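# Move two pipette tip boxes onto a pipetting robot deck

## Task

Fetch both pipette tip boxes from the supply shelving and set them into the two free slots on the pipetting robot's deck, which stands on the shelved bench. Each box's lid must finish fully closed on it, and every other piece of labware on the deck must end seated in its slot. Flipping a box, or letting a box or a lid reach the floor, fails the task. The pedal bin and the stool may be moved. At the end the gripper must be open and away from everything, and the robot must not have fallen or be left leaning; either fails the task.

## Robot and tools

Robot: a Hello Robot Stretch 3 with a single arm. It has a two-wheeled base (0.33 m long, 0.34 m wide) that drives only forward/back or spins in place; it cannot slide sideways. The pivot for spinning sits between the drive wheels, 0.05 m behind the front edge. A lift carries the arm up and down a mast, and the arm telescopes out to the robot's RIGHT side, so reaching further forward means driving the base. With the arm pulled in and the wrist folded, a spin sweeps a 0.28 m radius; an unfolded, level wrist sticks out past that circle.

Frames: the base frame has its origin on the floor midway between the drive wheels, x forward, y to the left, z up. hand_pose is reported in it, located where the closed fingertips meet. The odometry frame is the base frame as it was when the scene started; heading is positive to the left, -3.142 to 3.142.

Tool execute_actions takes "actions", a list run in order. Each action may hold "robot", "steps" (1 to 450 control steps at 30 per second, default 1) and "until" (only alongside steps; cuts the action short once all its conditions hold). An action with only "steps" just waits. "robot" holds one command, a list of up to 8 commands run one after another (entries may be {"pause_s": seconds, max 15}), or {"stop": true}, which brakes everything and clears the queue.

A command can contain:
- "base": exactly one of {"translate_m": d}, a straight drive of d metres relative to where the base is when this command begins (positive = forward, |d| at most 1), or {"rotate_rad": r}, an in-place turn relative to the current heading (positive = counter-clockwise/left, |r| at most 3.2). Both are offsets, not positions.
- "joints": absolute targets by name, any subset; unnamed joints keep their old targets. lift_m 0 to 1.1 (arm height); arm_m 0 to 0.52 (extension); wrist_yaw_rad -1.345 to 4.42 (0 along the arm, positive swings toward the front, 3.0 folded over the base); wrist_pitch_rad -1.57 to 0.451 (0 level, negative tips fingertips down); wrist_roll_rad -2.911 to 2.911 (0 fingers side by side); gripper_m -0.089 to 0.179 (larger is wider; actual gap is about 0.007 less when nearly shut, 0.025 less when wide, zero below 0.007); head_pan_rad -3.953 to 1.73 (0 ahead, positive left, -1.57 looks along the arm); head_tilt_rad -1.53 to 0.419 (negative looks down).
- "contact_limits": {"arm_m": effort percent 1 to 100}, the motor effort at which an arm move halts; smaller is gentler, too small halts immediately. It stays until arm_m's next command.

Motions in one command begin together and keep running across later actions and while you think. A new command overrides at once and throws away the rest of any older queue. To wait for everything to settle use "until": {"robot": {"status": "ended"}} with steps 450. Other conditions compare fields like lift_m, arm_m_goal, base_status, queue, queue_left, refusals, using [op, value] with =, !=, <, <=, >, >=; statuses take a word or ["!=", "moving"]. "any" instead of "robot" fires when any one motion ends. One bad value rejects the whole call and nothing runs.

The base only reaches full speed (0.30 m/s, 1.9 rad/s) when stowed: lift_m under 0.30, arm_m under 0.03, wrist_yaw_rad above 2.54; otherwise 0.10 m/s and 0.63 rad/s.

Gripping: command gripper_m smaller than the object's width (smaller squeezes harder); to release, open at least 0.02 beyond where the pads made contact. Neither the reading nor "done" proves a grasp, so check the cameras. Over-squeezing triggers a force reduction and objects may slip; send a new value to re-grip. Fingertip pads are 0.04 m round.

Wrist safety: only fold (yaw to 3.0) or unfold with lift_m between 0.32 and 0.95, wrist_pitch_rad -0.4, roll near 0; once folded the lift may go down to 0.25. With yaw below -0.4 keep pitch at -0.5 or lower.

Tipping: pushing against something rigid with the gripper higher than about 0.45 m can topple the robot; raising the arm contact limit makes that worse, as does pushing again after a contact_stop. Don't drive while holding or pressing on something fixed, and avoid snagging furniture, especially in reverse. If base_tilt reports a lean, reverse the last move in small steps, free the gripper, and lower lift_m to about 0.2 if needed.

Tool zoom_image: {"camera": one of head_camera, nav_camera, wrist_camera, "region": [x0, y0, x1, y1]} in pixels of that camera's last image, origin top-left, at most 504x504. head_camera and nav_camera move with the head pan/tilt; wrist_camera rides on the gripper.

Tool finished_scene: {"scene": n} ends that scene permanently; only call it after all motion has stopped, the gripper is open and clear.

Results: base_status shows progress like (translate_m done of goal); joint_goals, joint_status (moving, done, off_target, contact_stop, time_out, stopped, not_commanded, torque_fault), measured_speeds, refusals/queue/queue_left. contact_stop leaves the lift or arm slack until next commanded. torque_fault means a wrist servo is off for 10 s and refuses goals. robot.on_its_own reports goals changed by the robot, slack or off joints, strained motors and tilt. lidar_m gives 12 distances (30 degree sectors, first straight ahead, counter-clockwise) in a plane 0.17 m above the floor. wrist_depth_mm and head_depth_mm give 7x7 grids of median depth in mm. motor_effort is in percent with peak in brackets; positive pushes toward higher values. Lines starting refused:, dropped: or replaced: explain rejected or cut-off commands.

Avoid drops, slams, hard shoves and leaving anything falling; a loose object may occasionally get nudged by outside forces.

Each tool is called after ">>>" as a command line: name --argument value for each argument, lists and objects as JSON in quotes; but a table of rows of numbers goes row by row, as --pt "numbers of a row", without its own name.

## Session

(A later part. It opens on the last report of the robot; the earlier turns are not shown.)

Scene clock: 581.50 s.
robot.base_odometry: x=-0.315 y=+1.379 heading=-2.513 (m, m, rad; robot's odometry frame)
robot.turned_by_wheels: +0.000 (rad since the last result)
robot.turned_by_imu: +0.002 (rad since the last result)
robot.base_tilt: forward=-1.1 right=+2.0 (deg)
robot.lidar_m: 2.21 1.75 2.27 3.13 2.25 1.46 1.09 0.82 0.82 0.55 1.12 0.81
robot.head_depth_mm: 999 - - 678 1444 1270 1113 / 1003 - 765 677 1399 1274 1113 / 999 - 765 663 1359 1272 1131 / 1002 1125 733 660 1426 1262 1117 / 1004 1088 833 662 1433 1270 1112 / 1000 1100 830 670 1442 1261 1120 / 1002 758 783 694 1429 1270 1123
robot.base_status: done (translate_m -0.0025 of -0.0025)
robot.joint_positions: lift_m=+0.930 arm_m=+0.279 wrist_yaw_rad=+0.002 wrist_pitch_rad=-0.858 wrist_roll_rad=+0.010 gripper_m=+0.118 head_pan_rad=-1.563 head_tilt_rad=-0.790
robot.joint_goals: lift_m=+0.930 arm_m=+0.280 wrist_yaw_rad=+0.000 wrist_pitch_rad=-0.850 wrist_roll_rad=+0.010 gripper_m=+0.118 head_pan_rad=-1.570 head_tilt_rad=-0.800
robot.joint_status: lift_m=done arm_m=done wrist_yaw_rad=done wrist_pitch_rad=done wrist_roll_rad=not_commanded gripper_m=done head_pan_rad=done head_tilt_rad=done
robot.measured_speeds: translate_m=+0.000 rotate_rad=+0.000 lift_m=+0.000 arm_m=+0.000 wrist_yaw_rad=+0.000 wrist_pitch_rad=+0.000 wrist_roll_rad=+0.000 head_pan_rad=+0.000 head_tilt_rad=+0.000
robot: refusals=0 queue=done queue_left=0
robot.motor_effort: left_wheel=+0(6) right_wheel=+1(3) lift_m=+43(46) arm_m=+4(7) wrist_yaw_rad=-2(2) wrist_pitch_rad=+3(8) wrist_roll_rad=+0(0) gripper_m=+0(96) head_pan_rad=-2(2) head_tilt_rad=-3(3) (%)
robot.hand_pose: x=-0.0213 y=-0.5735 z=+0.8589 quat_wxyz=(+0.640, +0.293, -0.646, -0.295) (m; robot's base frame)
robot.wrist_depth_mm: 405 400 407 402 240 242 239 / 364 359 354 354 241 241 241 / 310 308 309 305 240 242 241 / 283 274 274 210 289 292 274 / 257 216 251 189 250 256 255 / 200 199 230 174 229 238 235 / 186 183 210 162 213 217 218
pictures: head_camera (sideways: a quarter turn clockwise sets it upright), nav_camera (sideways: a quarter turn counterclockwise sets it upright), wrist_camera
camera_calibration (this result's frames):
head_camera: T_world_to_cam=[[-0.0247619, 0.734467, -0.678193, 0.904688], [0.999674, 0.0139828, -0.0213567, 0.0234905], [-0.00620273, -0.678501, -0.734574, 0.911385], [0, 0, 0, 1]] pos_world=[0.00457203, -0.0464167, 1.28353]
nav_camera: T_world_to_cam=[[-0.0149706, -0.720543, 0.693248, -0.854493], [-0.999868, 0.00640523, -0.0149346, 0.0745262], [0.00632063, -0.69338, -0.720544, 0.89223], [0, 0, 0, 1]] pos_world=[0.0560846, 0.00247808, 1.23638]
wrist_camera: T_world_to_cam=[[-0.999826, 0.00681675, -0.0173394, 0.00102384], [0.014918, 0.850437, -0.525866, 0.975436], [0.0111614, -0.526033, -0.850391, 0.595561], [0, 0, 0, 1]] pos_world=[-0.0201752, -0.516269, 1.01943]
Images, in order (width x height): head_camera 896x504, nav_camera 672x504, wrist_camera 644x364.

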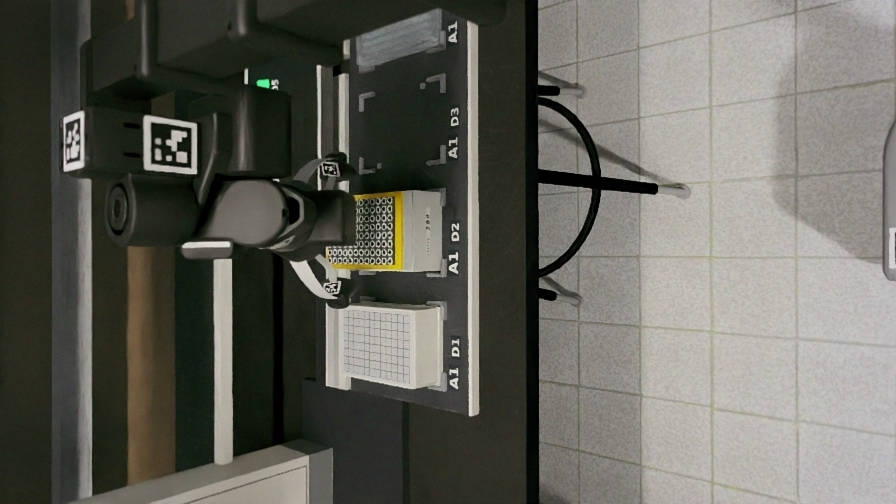

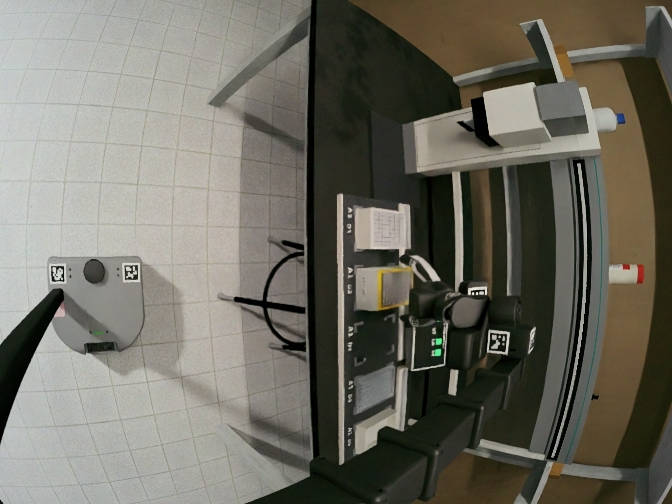

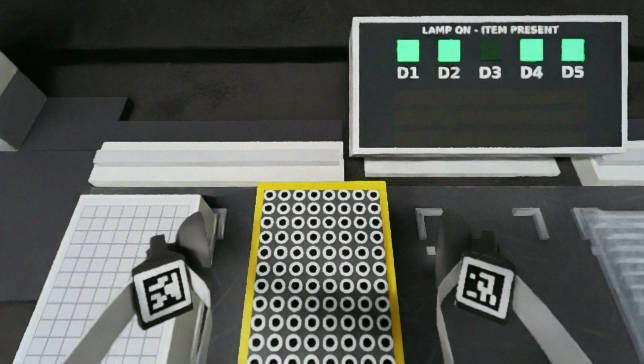

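>>> execute_actions --actions '[{"robot": [{"joints": {"lift_m": 0.889}}, {"joints": {"gripper_m": 0.06}}, {"joints": {"arm_m": 0.2825}}, {"joints": {"gripper_m": 0.118}}, {"joints": {"lift_m": 0.93}}], "steps": 450, "until": {"robot": {"status": "ended"}}}]'

>>> zoom_image --camera "head_camera" --region '[310, 170, 470, 300]'

Scene clock: 590.87 s.
robot.base_odometry: x=-0.315 y=+1.379 heading=-2.513 (m, m, rad; robot's odometry frame)
robot.turned_by_wheels: +0.000 (rad since the last result)
robot.turned_by_imu: +0.001 (rad since the last result)
robot.base_tilt: forward=-1.1 right=+2.0 (deg)
robot.lidar_m: 2.20 1.75 2.27 3.12 2.25 1.46 1.09 0.82 0.82 0.55 1.12 0.81
robot.head_depth_mm: 1005 - - 680 1434 1256 1116 / 998 - 762 678 1391 1264 1121 / 1004 - 763 664 1364 1273 1128 / 1003 1107 707 660 1425 1273 1116 / 1000 1085 830 662 1435 1262 1117 / 1000 1086 831 671 1437 1274 1118 / 997 756 783 697 1435 1271 1110
robot.base_status: done (translate_m -0.0025 of -0.0025)
robot.joint_positions: lift_m=+0.930 arm_m=+0.282 wrist_yaw_rad=+0.002 wrist_pitch_rad=-0.864 wrist_roll_rad=+0.010 gripper_m=+0.118 head_pan_rad=-1.563 head_tilt_rad=-0.790
robot.joint_goals: lift_m=+0.930 arm_m=+0.282 wrist_yaw_rad=+0.000 wrist_pitch_rad=-0.850 wrist_roll_rad=+0.010 gripper_m=+0.118 head_pan_rad=-1.570 head_tilt_rad=-0.800
robot.joint_status: lift_m=done arm_m=done wrist_yaw_rad=done wrist_pitch_rad=done wrist_roll_rad=not_commanded gripper_m=done head_pan_rad=done head_tilt_rad=done
robot.measured_speeds: translate_m=+0.000 rotate_rad=+0.000 lift_m=+0.000 arm_m=+0.000 wrist_yaw_rad=+0.000 wrist_pitch_rad=+0.000 wrist_roll_rad=+0.000 head_pan_rad=+0.000 head_tilt_rad=+0.000
robot: refusals=0 queue=done queue_left=0
robot.motor_effort: left_wheel=+0(0) right_wheel=+1(1) lift_m=+43(46) arm_m=+5(6) wrist_yaw_rad=-1(2) wrist_pitch_rad=+5(5) wrist_roll_rad=+0(0) gripper_m=+0(93) head_pan_rad=-1(1) head_tilt_rad=-3(2) (%)
robot.hand_pose: x=-0.0213 y=-0.5751 z=+0.8579 quat_wxyz=(+0.639, +0.295, -0.645, -0.297) (m; robot's base frame)
robot.wrist_depth_mm: 397 401 396 400 238 238 237 / 357 356 356 351 239 239 239 / 309 310 305 307 239 239 241 / 283 274 272 272 291 290 271 / 254 214 248 186 248 252 253 / 200 198 230 172 230 237 234 / 186 183 210 160 214 217 218
pictures: head_camera (sideways: a quarter turn clockwise sets it upright), nav_camera (sideways: a quarter turn counterclockwise sets it upright), wrist_camera
camera_calibration (this result's frames):
head_camera: T_world_to_cam=[[-0.0247617, 0.734467, -0.678193, 0.904688], [0.999674, 0.0139826, -0.0213567, 0.0234905], [-0.00620289, -0.678501, -0.734574, 0.911385], [0, 0, 0, 1]] pos_world=[0.00457202, -0.0464167, 1.28353]
nav_camera: T_world_to_cam=[[-0.0149708, -0.720543, 0.693248, -0.854493], [-0.999868, 0.00640546, -0.0149346, 0.0745262], [0.00632047, -0.69338, -0.720544, 0.89223], [0, 0, 0, 1]] pos_world=[0.0560846, 0.00247805, 1.23638]
wrist_camera: T_world_to_cam=[[-0.999827, 0.00693776, -0.017283, 0.00103547], [0.0149184, 0.85387, -0.520272, 0.973463], [0.0111479, -0.52044, -0.853825, 0.600045], [0, 0, 0, 1]] pos_world=[-0.0201765, -0.518931, 1.01882]
Images, in order (width x height): head_camera 896x504, nav_camera 672x504, wrist_camera 644x364.

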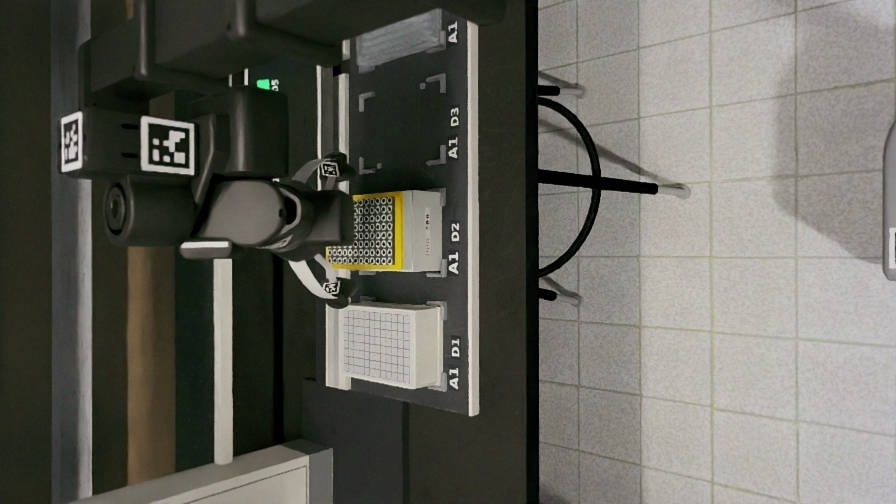

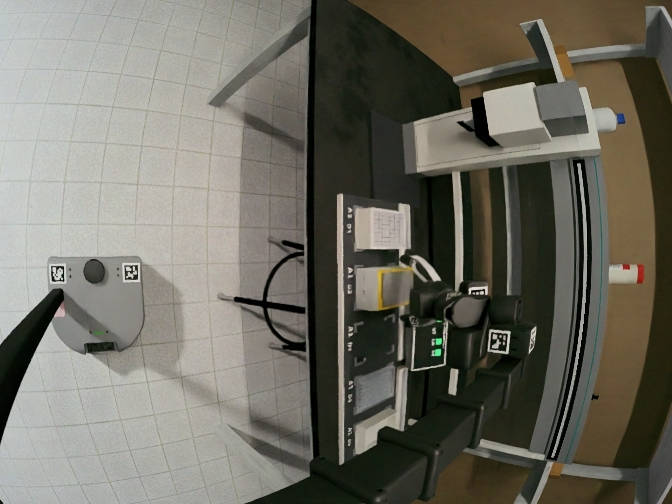

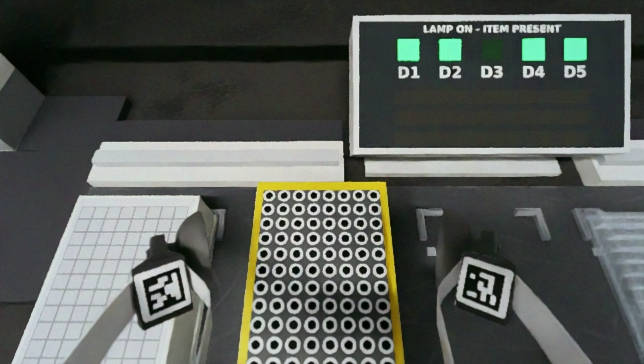

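Region (310, 170, 470, 300) of head_camera's 896x504 image, scaled by 3.150, with more detail than that image has; it fills the top 410 rows of this view, and the rest is white.

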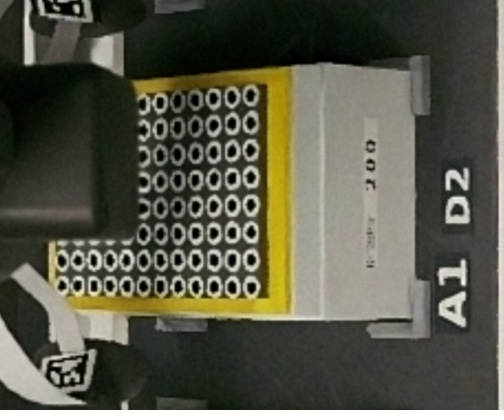

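>>> execute_actions --actions '[{"robot": [{"joints": {"arm_m": 0.0}}, {"joints": {"wrist_pitch_rad": -0.1, "lift_m": 0.74, "gripper_m": 0.17}}], "steps": 450, "until": {"robot": {"status": "ended"}}}]'

>>> zoom_image --camera "wrist_camera" --region '[200, 120, 400, 260]'

>>> zoom_image --camera "head_camera" --region '[310, 170, 470, 300]'

Scene clock: 602.77 s.
robot.base_odometry: x=-0.315 y=+1.379 heading=-2.513 (m, m, rad; robot's odometry frame)
robot.turned_by_wheels: +0.000 (rad since the last result)
robot.turned_by_imu: +0.001 (rad since the last result)
robot.base_tilt: forward=-0.9 right=+1.9 (deg)
robot.lidar_m: 2.20 1.75 2.26 3.14 2.24 1.46 1.09 0.82 0.82 0.55 1.12 0.81
robot.head_depth_mm: 996 1090 796 678 1436 1315 - / 1003 1097 769 680 1404 - - / 1004 1091 768 663 1373 - - / 996 1092 832 661 1460 1241 1116 / 1000 1089 834 671 1426 1265 1117 / 1003 1091 833 672 1425 1273 1119 / 1002 756 782 698 1434 1266 1120
robot.base_status: done (translate_m -0.0025 of -0.0025)
robot.joint_positions: lift_m=+0.740 arm_m=+0.000 wrist_yaw_rad=+0.001 wrist_pitch_rad=-0.124 wrist_roll_rad=+0.010 gripper_m=+0.170 head_pan_rad=-1.563 head_tilt_rad=-0.790
robot.joint_goals: lift_m=+0.740 arm_m=+0.000 wrist_yaw_rad=+0.000 wrist_pitch_rad=-0.100 wrist_roll_rad=+0.010 gripper_m=+0.170 head_pan_rad=-1.570 head_tilt_rad=-0.800
robot.joint_status: lift_m=done arm_m=done wrist_yaw_rad=done wrist_pitch_rad=done wrist_roll_rad=not_commanded gripper_m=done head_pan_rad=done head_tilt_rad=done
robot.measured_speeds: translate_m=+0.000 rotate_rad=+0.000 lift_m=+0.000 arm_m=+0.000 wrist_yaw_rad=+0.000 wrist_pitch_rad=+0.000 wrist_roll_rad=+0.000 head_pan_rad=+0.000 head_tilt_rad=+0.000
robot: refusals=0 queue=done queue_left=0
robot.motor_effort: left_wheel=+0(0) right_wheel=+1(1) lift_m=+31(44) arm_m=-6(8) wrist_yaw_rad=-1(1) wrist_pitch_rad=+7(7) wrist_roll_rad=+0(0) gripper_m=+0(96) head_pan_rad=-1(2) head_tilt_rad=-3(4) (%)
robot.hand_pose: x=-0.0213 y=-0.3966 z=+0.8233 quat_wxyz=(+0.703, +0.044, -0.709, -0.044) (m; robot's base frame)
robot.wrist_depth_mm: 403 844 840 843 854 854 839 / 420 468 810 800 813 869 882 / 434 486 881 467 425 709 699 / 436 360 331 265 398 403 361 / 316 274 270 269 270 286 272 / 241 234 233 232 229 228 226 / 189 188 188 186 186 184 185
pictures: head_camera (sideways: a quarter turn clockwise sets it upright), nav_camera (sideways: a quarter turn counterclockwise sets it upright), wrist_camera
camera_calibration (this result's frames):
head_camera: T_world_to_cam=[[-0.0247614, 0.734467, -0.678193, 0.904688], [0.999674, 0.0139821, -0.0213567, 0.0234905], [-0.00620321, -0.678501, -0.734574, 0.911385], [0, 0, 0, 1]] pos_world=[0.00457199, -0.0464167, 1.28353]
nav_camera: T_world_to_cam=[[-0.0149711, -0.720543, 0.693248, -0.854493], [-0.999868, 0.00640594, -0.0149346, 0.0745262], [0.00632014, -0.69338, -0.720544, 0.89223], [0, 0, 0, 1]] pos_world=[0.0560846, 0.00247803, 1.23638]
wrist_camera: T_world_to_cam=[[-0.999809, -0.00654914, -0.0184067, -0.0051668], [0.0158429, 0.279525, -0.960008, 0.937318], [0.0114323, -0.960116, -0.279368, 0.016069], [0, 0, 0, 1]] pos_world=[-0.0201994, -0.246609, 0.904226]
Images, in order (width x height): head_camera 896x504, nav_camera 672x504, wrist_camera 644x364.

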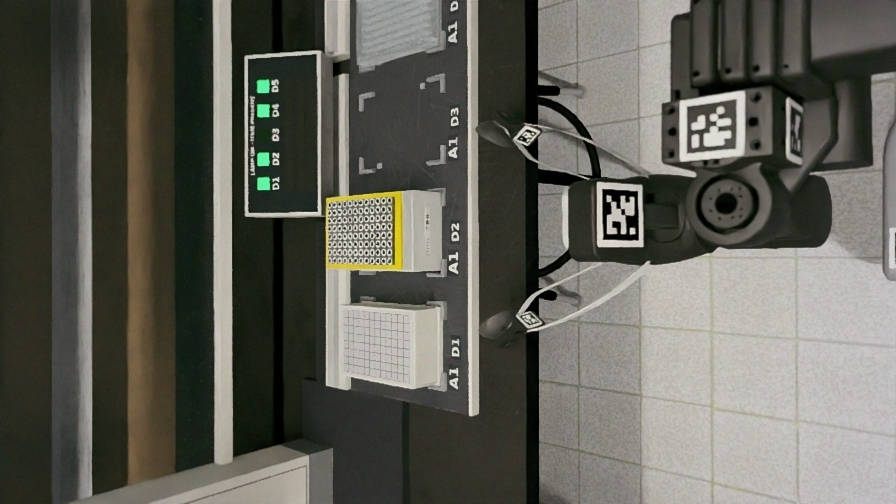

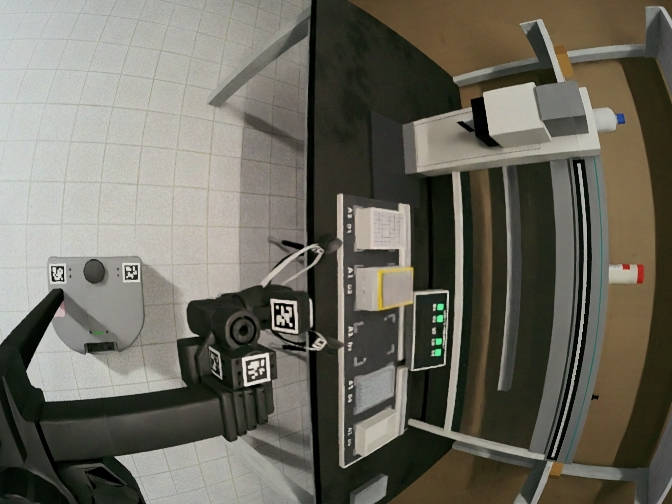

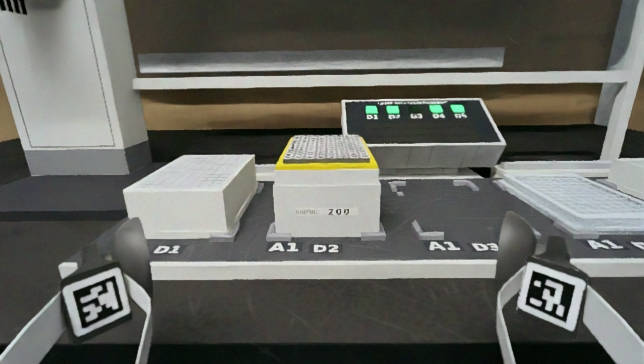

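Region (200, 120, 400, 260) of wrist_camera's 644x364 image, scaled by 2.520; it fills the top 353 rows of this view, and the rest is white.

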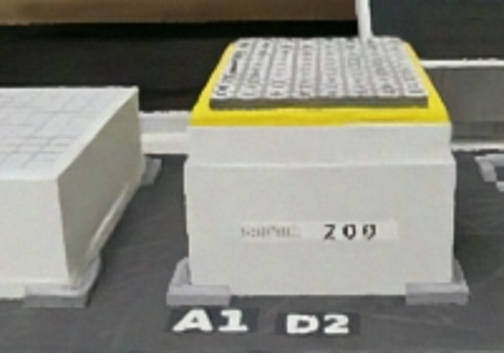

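Region (310, 170, 470, 300) of head_camera's 896x504 image, scaled by 3.150, with more detail than that image has; it fills the top 410 rows of this view, and the rest is white.

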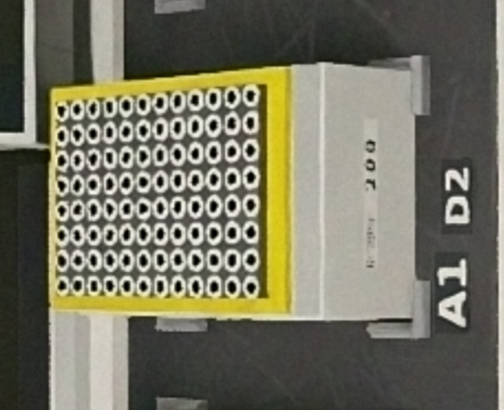

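>>> execute_actions --actions '[{"robot": [{"joints": {"gripper_m": 0.0, "lift_m": 0.73}, "base": {"translate_m": 0.025}}, {"joints": {"arm_m": 0.075}}], "steps": 450, "until": {"robot": {"status": "ended"}}}]'

Scene clock: 610.83 s.
robot.base_odometry: x=-0.335 y=+1.364 heading=-2.513 (m, m, rad; robot's odometry frame)
robot.turned_by_wheels: +0.000 (rad since the last result)
robot.turned_by_imu: +0.001 (rad since the last result)
robot.base_tilt: forward=-1.1 right=+1.9 (deg)
robot.lidar_m: 2.18 1.73 2.23 3.14 2.28 1.49 1.11 0.84 0.56 0.56 1.12 0.79
robot.head_depth_mm: 1007 1093 777 677 1443 - - / 1000 1097 767 679 1290 - 1121 / 1002 1093 765 661 - 1217 1124 / 1000 1091 831 661 1396 1245 1112 / 999 1091 830 662 1436 1262 1124 / 1005 1093 834 697 1430 1262 1111 / 978 703 779 693 1399 1276 1120
robot.base_status: done (translate_m +0.0250 of +0.0250)
robot.joint_positions: lift_m=+0.730 arm_m=+0.075 wrist_yaw_rad=+0.001 wrist_pitch_rad=-0.124 wrist_roll_rad=+0.010 gripper_m=+0.000 head_pan_rad=-1.563 head_tilt_rad=-0.790
robot.joint_goals: lift_m=+0.730 arm_m=+0.075 wrist_yaw_rad=+0.000 wrist_pitch_rad=-0.100 wrist_roll_rad=+0.010 gripper_m=+0.000 head_pan_rad=-1.570 head_tilt_rad=-0.800
robot.joint_status: lift_m=done arm_m=done wrist_yaw_rad=done wrist_pitch_rad=done wrist_roll_rad=not_commanded gripper_m=done head_pan_rad=done head_tilt_rad=done
robot.measured_speeds: translate_m=+0.000 rotate_rad=+0.000 lift_m=+0.000 arm_m=+0.000 wrist_yaw_rad=+0.000 wrist_pitch_rad=+0.000 wrist_roll_rad=+0.000 head_pan_rad=+0.000 head_tilt_rad=+0.000
robot: refusals=0 queue=done queue_left=0
robot.motor_effort: left_wheel=-1(4) right_wheel=+1(5) lift_m=+31(31) arm_m=+5(5) wrist_yaw_rad=-1(1) wrist_pitch_rad=+7(7) wrist_roll_rad=+0(0) gripper_m=-3(91) head_pan_rad=-2(3) head_tilt_rad=-3(3) (%)
robot.hand_pose: x=-0.0213 y=-0.4709 z=+0.8134 quat_wxyz=(+0.703, +0.044, -0.709, -0.044) (m; robot's base frame)
robot.wrist_depth_mm: 337 799 784 795 785 782 784 / 354 735 846 735 396 743 810 / 367 604 817 794 357 357 741 / 383 362 277 193 187 348 349 / 268 197 201 190 192 253 250 / 200 198 197 - 195 192 192 / 166 166 165 164 164 163 162
pictures: head_camera (sideways: a quarter turn clockwise sets it upright), nav_camera (sideways: a quarter turn counterclockwise sets it upright), wrist_camera
camera_calibration (this result's frames):
head_camera: T_world_to_cam=[[-0.0247616, 0.734467, -0.678193, 0.904688], [0.999674, 0.0139824, -0.0213567, 0.0234905], [-0.00620297, -0.678501, -0.734574, 0.911385], [0, 0, 0, 1]] pos_world=[0.00457201, -0.0464167, 1.28353]
nav_camera: T_world_to_cam=[[-0.0149709, -0.720543, 0.693248, -0.854493], [-0.999868, 0.00640558, -0.0149346, 0.0745262], [0.00632038, -0.69338, -0.720544, 0.89223], [0, 0, 0, 1]] pos_world=[0.0560846, 0.00247805, 1.23638]
wrist_camera: T_world_to_cam=[[-0.99981, -0.00641115, -0.0184043, -0.00580931], [0.0158834, 0.279166, -0.960111, 0.948496], [0.0112933, -0.960221, -0.279012, -0.0583979], [0, 0, 0, 1]] pos_world=[-0.0202141, -0.3209, 0.894261]
Images, in order (width x height): head_camera 896x504, nav_camera 672x504, wrist_camera 644x364.

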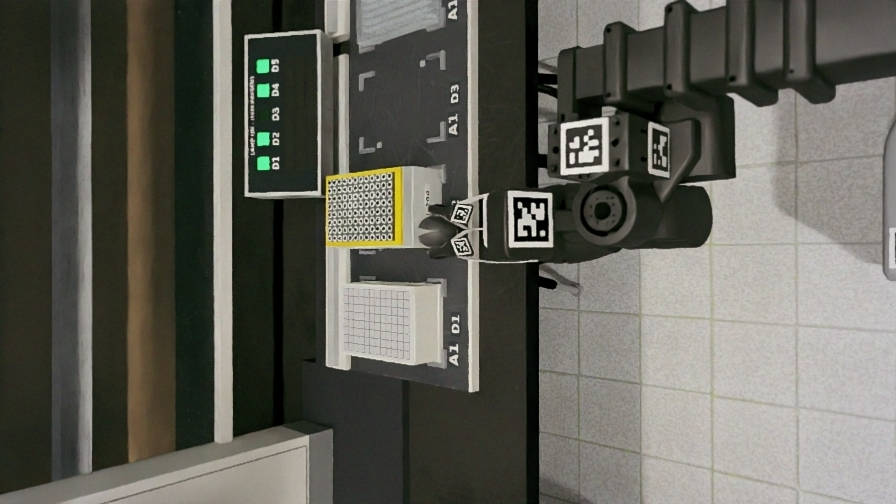

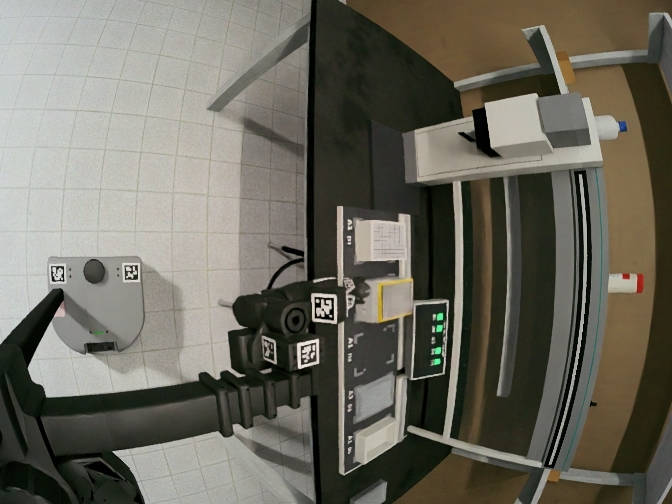

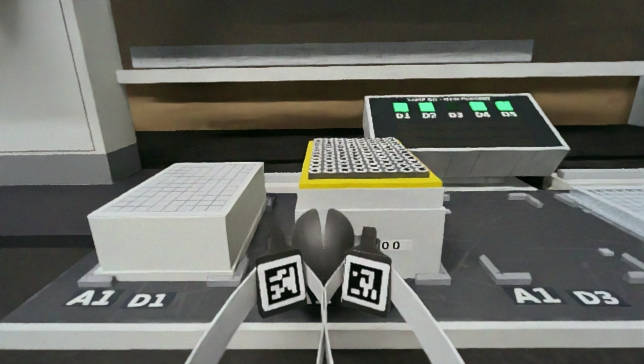

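>>> execute_actions --actions '[{"robot": [{"joints": {"arm_m": 0.086}, "contact_limits": {"arm_m": 12}}], "steps": 100, "until": {"robot": {"status": "ended"}}}, {"robot": [{"joints": {"arm_m": 0.03}}], "steps": 100, "until": {"robot": {"status": "ended"}}}]'

>>> zoom_image --camera "wrist_camera" --region '[200, 120, 460, 290]'

Scene clock: 619.77 s.
robot.base_odometry: x=-0.335 y=+1.364 heading=-2.513 (m, m, rad; robot's odometry frame)
robot.turned_by_wheels: +0.000 (rad since the last result)
robot.turned_by_imu: +0.001 (rad since the last result)
robot.base_tilt: forward=-1.0 right=+1.9 (deg)
robot.lidar_m: 2.18 1.72 2.23 3.12 2.28 1.48 1.12 0.84 0.56 0.56 1.12 0.79
robot.head_depth_mm: 998 1095 778 677 1438 - - / 1003 1089 768 679 1402 - 1083 / 1002 1095 764 662 1130 - 1120 / 1000 1093 828 678 1405 1268 1123 / 1005 1089 831 663 1431 1268 1122 / 1000 1085 834 694 1431 1274 1116 / 978 705 776 695 1431 1269 1117
robot.base_status: done (translate_m +0.0250 of +0.0250)
robot.joint_positions: lift_m=+0.730 arm_m=+0.030 wrist_yaw_rad=+0.000 wrist_pitch_rad=-0.124 wrist_roll_rad=+0.010 gripper_m=+0.000 head_pan_rad=-1.563 head_tilt_rad=-0.790
robot.joint_goals: lift_m=+0.730 arm_m=+0.030 wrist_yaw_rad=+0.000 wrist_pitch_rad=-0.100 wrist_roll_rad=+0.010 gripper_m=+0.000 head_pan_rad=-1.570 head_tilt_rad=-0.800
robot.joint_status: lift_m=done arm_m=done wrist_yaw_rad=done wrist_pitch_rad=done wrist_roll_rad=not_commanded gripper_m=done head_pan_rad=done head_tilt_rad=done
robot.measured_speeds: translate_m=+0.000 rotate_rad=+0.000 lift_m=+0.000 arm_m=+0.000 wrist_yaw_rad=+0.000 wrist_pitch_rad=+0.000 wrist_roll_rad=+0.000 head_pan_rad=+0.000 head_tilt_rad=+0.000
robot: refusals=0 queue=done queue_left=0
robot.motor_effort: left_wheel=-1(2) right_wheel=+2(5) lift_m=+31(31) arm_m=-6(15) wrist_yaw_rad=+0(0) wrist_pitch_rad=+7(8) wrist_roll_rad=+0(0) gripper_m=-2(2) head_pan_rad=-2(2) head_tilt_rad=-4(3) (%)
robot.hand_pose: x=-0.0215 y=-0.4266 z=+0.8134 quat_wxyz=(+0.703, +0.044, -0.709, -0.044) (m; robot's base frame)
robot.wrist_depth_mm: 376 822 841 844 820 824 815 / 392 440 869 774 761 834 864 / 414 443 819 788 392 390 751 / 401 362 276 233 233 358 364 / 294 241 240 242 237 254 251 / 211 208 208 - 205 204 202 / 176 175 174 173 172 171 169
pictures: head_camera (sideways: a quarter turn clockwise sets it upright), nav_camera (sideways: a quarter turn counterclockwise sets it upright), wrist_camera
replaced: robot.arm_m: its motion had ended contact_stop
camera_calibration (this result's frames):
head_camera: T_world_to_cam=[[-0.0247631, 0.734679, -0.677963, 0.904389], [0.999674, 0.0139889, -0.0213547, 0.0234879], [-0.00620487, -0.678271, -0.734786, 0.91166], [0, 0, 0, 1]] pos_world=[0.00457196, -0.0464109, 1.28352]
nav_camera: T_world_to_cam=[[-0.0149694, -0.72076, 0.693023, -0.8542], [-0.999868, 0.00641049, -0.0149303, 0.0745205], [0.00631851, -0.693155, -0.720761, 0.892512], [0, 0, 0, 1]] pos_world=[0.0560844, 0.0024985, 1.23638]
wrist_camera: T_world_to_cam=[[-0.999815, -0.00563277, -0.018404, -0.00538923], [0.016101, 0.279102, -0.960126, 0.936137], [0.0105448, -0.960245, -0.27896, -0.0159315], [0, 0, 0, 1]] pos_world=[-0.020293, -0.276606, 0.894267]
Images, in order (width x height): head_camera 896x504, nav_camera 672x504, wrist_camera 644x364.

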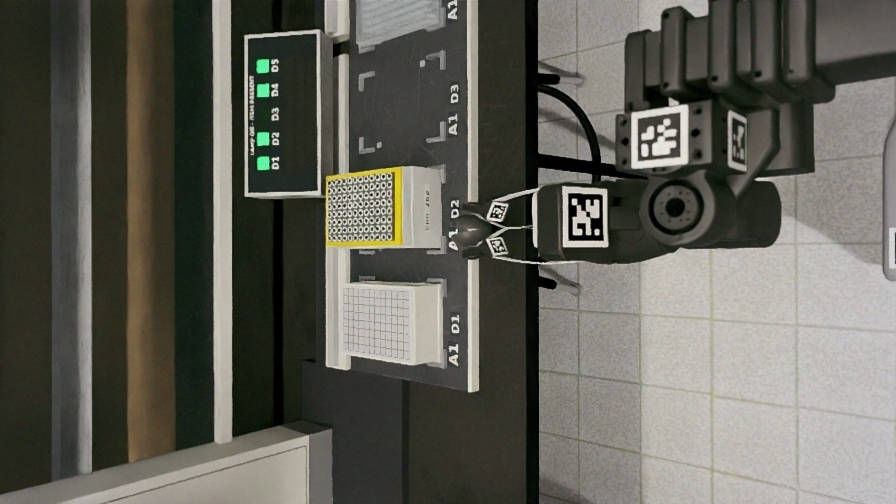

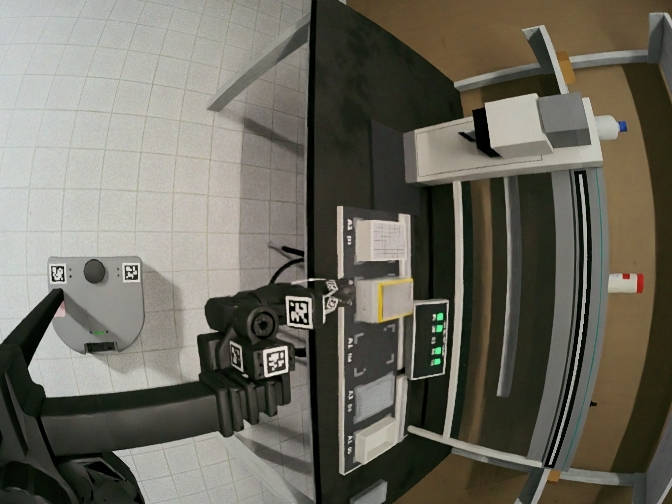

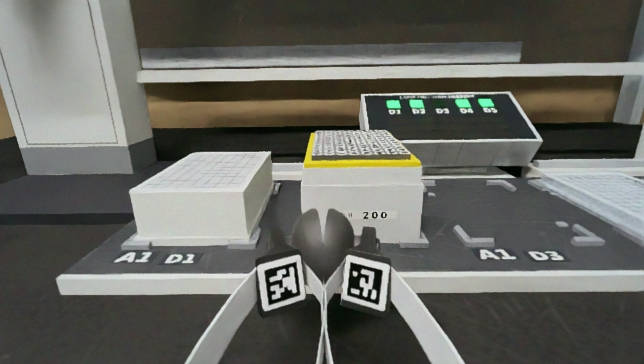

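Region (200, 120, 460, 290) of wrist_camera's 644x364 image, scaled by 1.938; it fills the top 330 rows of this view, and the rest is white.

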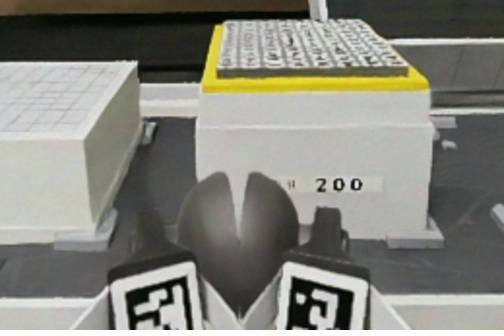

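>>> zoom_image --camera "head_camera" --region '[310, 150, 470, 300]'

Region (310, 150, 470, 300) of head_camera's 896x504 image, scaled by 3.150, with more detail than that image has; it fills the top 472 rows of this view, and the rest is white.

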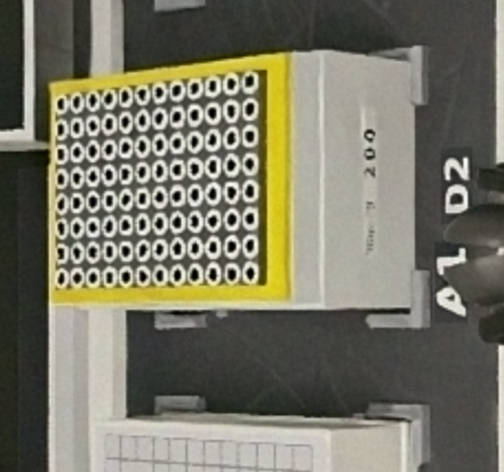

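>>> execute_actions --actions '[{"robot": [{"base": {"translate_m": -0.105}}, {"joints": {"arm_m": 0.125}, "contact_limits": {"arm_m": 15}}], "steps": 200, "until": {"robot": {"status": "ended"}}}]'

>>> zoom_image --camera "head_camera" --region '[310, 170, 510, 370]'

Scene clock: 635.80 s.
robot.base_odometry: x=-0.250 y=+1.426 heading=-2.513 (m, m, rad; robot's odometry frame)
robot.turned_by_wheels: +0.000 (rad since the last result)
robot.turned_by_imu: +0.001 (rad since the last result)
robot.base_tilt: forward=-1.1 right=+2.0 (deg)
robot.lidar_m: 2.28 1.82 2.38 3.14 1.43 1.38 1.01 0.76 0.79 0.54 1.12 0.88
robot.head_depth_mm: 1003 1092 830 678 1425 - - / 1000 1091 780 689 - 1232 1116 / 998 1092 768 696 - 1259 1126 / 1001 1091 760 667 1409 1264 1116 / 996 1094 833 658 1425 1267 1117 / 1002 1088 828 663 1427 1272 1110 / 1000 1092 835 672 1429 1270 1113
robot.base_status: done (translate_m -0.1050 of -0.1050)
robot.joint_positions: lift_m=+0.730 arm_m=+0.125 wrist_yaw_rad=+0.000 wrist_pitch_rad=-0.124 wrist_roll_rad=+0.010 gripper_m=+0.000 head_pan_rad=-1.563 head_tilt_rad=-0.790
robot.joint_goals: lift_m=+0.730 arm_m=+0.125 wrist_yaw_rad=+0.000 wrist_pitch_rad=-0.100 wrist_roll_rad=+0.010 gripper_m=+0.000 head_pan_rad=-1.570 head_tilt_rad=-0.800
robot.joint_status: lift_m=done arm_m=done wrist_yaw_rad=done wrist_pitch_rad=done wrist_roll_rad=not_commanded gripper_m=done head_pan_rad=done head_tilt_rad=done
robot.measured_speeds: translate_m=+0.000 rotate_rad=+0.000 lift_m=+0.000 arm_m=+0.000 wrist_yaw_rad=+0.000 wrist_pitch_rad=+0.000 wrist_roll_rad=+0.000 head_pan_rad=+0.000 head_tilt_rad=+0.000
robot: refusals=0 queue=done queue_left=0
robot.motor_effort: left_wheel=-1(6) right_wheel=+2(3) lift_m=+31(31) arm_m=+5(9) wrist_yaw_rad=+0(0) wrist_pitch_rad=+7(7) wrist_roll_rad=+0(0) gripper_m=-2(3) head_pan_rad=-1(2) head_tilt_rad=-3(3) (%)
robot.contact_limits: arm_m 15 (drawing in: default 32, maximum 52; extending or still: default 43, maximum 70)
robot.hand_pose: x=-0.0215 y=-0.5209 z=+0.8134 quat_wxyz=(+0.703, +0.044, -0.709, -0.044) (m; robot's base frame)
robot.wrist_depth_mm: 746 750 747 744 744 737 739 / 778 726 690 686 355 770 753 / 829 808 799 323 319 775 704 / 259 180 194 307 312 344 378 / 144 142 147 283 256 251 251 / 150 147 146 - 198 192 190 / 152 153 152 157 156 154 150
pictures: head_camera (sideways: a quarter turn clockwise sets it upright), nav_camera (sideways: a quarter turn counterclockwise sets it upright), wrist_camera
camera_calibration (this result's frames):
head_camera: T_world_to_cam=[[-0.0247629, 0.734678, -0.677964, 0.90439], [0.999674, 0.0139886, -0.0213547, 0.0234879], [-0.00620503, -0.678271, -0.734785, 0.91166], [0, 0, 0, 1]] pos_world=[0.00457195, -0.046411, 1.28352]
nav_camera: T_world_to_cam=[[-0.0149696, -0.72076, 0.693024, -0.8542], [-0.999868, 0.00641072, -0.0149303, 0.0745205], [0.00631835, -0.693156, -0.72076, 0.892511], [0, 0, 0, 1]] pos_world=[0.0560844, 0.00249846, 1.23638]
wrist_camera: T_world_to_cam=[[-0.999815, -0.00563284, -0.0184042, -0.00592024], [0.0161012, 0.2791, -0.960127, 0.962454], [0.0105448, -0.960245, -0.278958, -0.106474], [0, 0, 0, 1]] pos_world=[-0.020293, -0.370896, 0.894267]
Images, in order (width x height): head_camera 896x504, nav_camera 672x504, wrist_camera 644x364.

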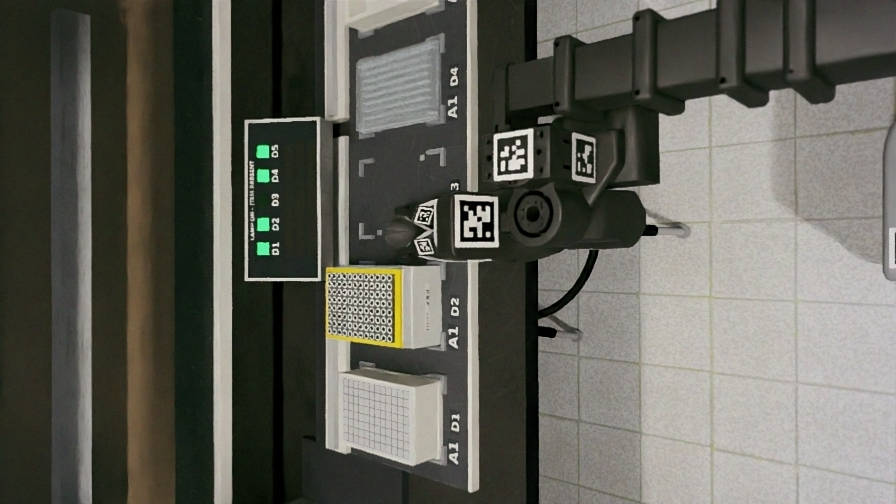

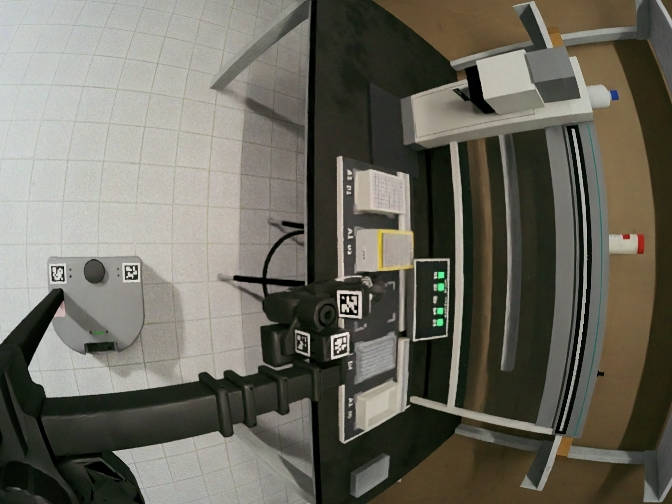

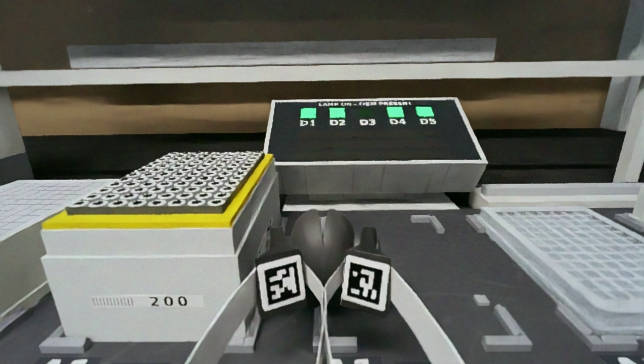

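Region (310, 170, 510, 370) of head_camera's 896x504 image, scaled by 2.520, with more detail than that image has.

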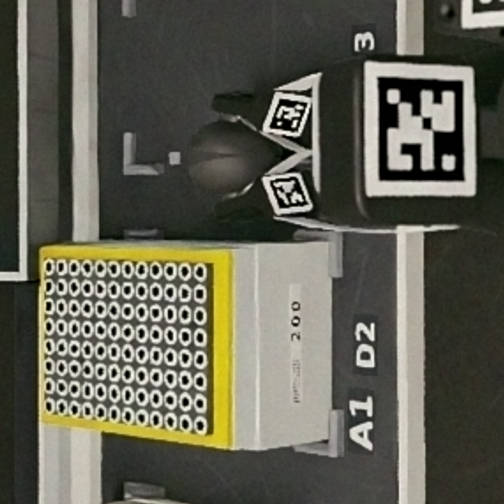

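>>> execute_actions --actions '[{"robot": [{"joints": {"gripper_m": 0.022}}, {"joints": {"gripper_m": 0.0}}, {"joints": {"arm_m": 0.05}}], "steps": 200, "until": {"robot": {"status": "ended"}}}]'

>>> zoom_image --camera "head_camera" --region '[310, 240, 470, 380]'

>>> zoom_image --camera "wrist_camera" --region '[60, 120, 320, 290]'

Scene clock: 644.93 s.
robot.base_odometry: x=-0.250 y=+1.426 heading=-2.513 (m, m, rad; robot's odometry frame)
robot.turned_by_wheels: +0.000 (rad since the last result)
robot.turned_by_imu: +0.001 (rad since the last result)
robot.base_tilt: forward=-1.0 right=+1.9 (deg)
robot.lidar_m: 2.28 1.82 2.38 3.14 1.44 1.39 1.01 0.76 0.79 0.54 1.12 0.88
robot.head_depth_mm: 998 1089 831 679 1470 - - / 996 1087 778 679 1469 - 1106 / 1000 1094 765 678 1450 - 1116 / 998 1091 762 673 1430 1270 1122 / 1000 1096 830 659 1422 1267 1115 / 999 1090 830 663 1429 1268 1120 / 1001 1091 834 670 1420 1265 1116
robot.base_status: done (translate_m -0.1050 of -0.1050)
robot.joint_positions: lift_m=+0.730 arm_m=+0.050 wrist_yaw_rad=+0.000 wrist_pitch_rad=-0.124 wrist_roll_rad=+0.010 gripper_m=+0.000 head_pan_rad=-1.563 head_tilt_rad=-0.790
robot.joint_goals: lift_m=+0.730 arm_m=+0.050 wrist_yaw_rad=+0.000 wrist_pitch_rad=-0.100 wrist_roll_rad=+0.010 gripper_m=+0.000 head_pan_rad=-1.570 head_tilt_rad=-0.800
robot.joint_status: lift_m=done arm_m=done wrist_yaw_rad=done wrist_pitch_rad=done wrist_roll_rad=not_commanded gripper_m=done head_pan_rad=done head_tilt_rad=done
robot.measured_speeds: translate_m=+0.000 rotate_rad=+0.000 lift_m=+0.000 arm_m=+0.000 wrist_yaw_rad=+0.000 wrist_pitch_rad=+0.000 wrist_roll_rad=+0.000 head_pan_rad=+0.000 head_tilt_rad=+0.000
robot: refusals=0 queue=done queue_left=0
robot.motor_effort: left_wheel=+0(1) right_wheel=+1(2) lift_m=+30(31) arm_m=-6(10) wrist_yaw_rad=+0(1) wrist_pitch_rad=+7(7) wrist_roll_rad=+0(0) gripper_m=-2(80) head_pan_rad=-1(2) head_tilt_rad=-4(3) (%)
robot.hand_pose: x=-0.0215 y=-0.4466 z=+0.8134 quat_wxyz=(+0.703, +0.044, -0.709, -0.044) (m; robot's base frame)
robot.wrist_depth_mm: 830 812 808 784 807 827 805 / 420 772 861 422 760 846 839 / 426 830 822 381 378 755 640 / 260 238 214 376 375 367 315 / 223 233 220 281 256 252 251 / 200 199 197 - 199 193 192 / 176 174 174 173 172 170 170
pictures: head_camera (sideways: a quarter turn clockwise sets it upright), nav_camera (sideways: a quarter turn counterclockwise sets it upright), wrist_camera
camera_calibration (this result's frames):
head_camera: T_world_to_cam=[[-0.0247629, 0.734678, -0.677963, 0.904389], [0.999674, 0.0139886, -0.0213547, 0.0234879], [-0.00620503, -0.678271, -0.734785, 0.91166], [0, 0, 0, 1]] pos_world=[0.00457195, -0.046411, 1.28352]
nav_camera: T_world_to_cam=[[-0.0149696, -0.72076, 0.693023, -0.8542], [-0.999868, 0.00641072, -0.0149303, 0.0745205], [0.00631835, -0.693155, -0.72076, 0.892511], [0, 0, 0, 1]] pos_world=[0.0560844, 0.00249848, 1.23638]
wrist_camera: T_world_to_cam=[[-0.999815, -0.00563996, -0.0184043, -0.00550299], [0.0160994, 0.279101, -0.960127, 0.941718], [0.0105517, -0.960245, -0.278958, -0.0351319], [0, 0, 0, 1]] pos_world=[-0.0202923, -0.2966, 0.894267]
Images, in order (width x height): head_camera 896x504, nav_camera 672x504, wrist_camera 644x364.

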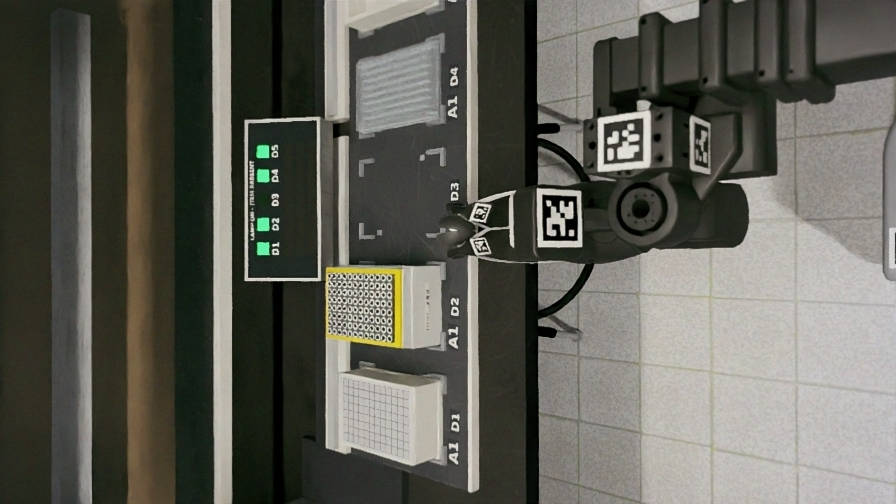

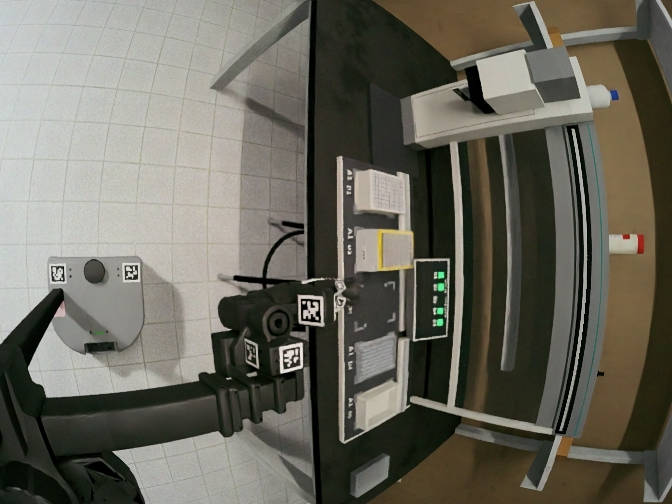

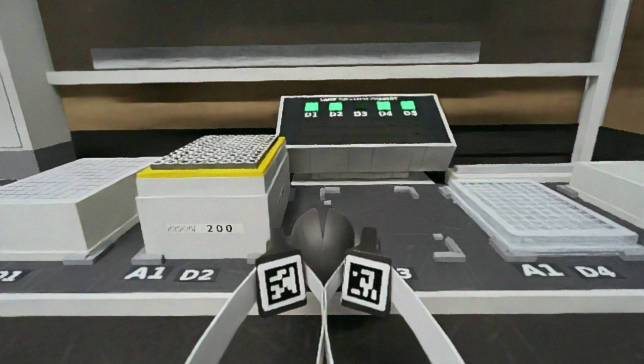

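Region (310, 240, 470, 380) of head_camera's 896x504 image, scaled by 3.150, with more detail than that image has; it fills the top 441 rows of this view, and the rest is white.

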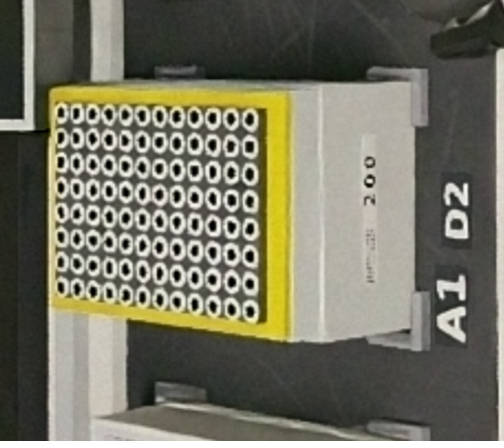

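Region (60, 120, 320, 290) of wrist_camera's 644x364 image, scaled by 1.938; it fills the top 330 rows of this view, and the rest is white.

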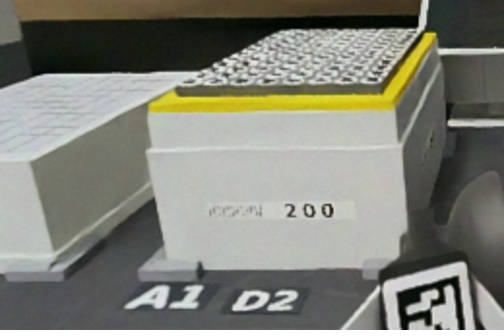

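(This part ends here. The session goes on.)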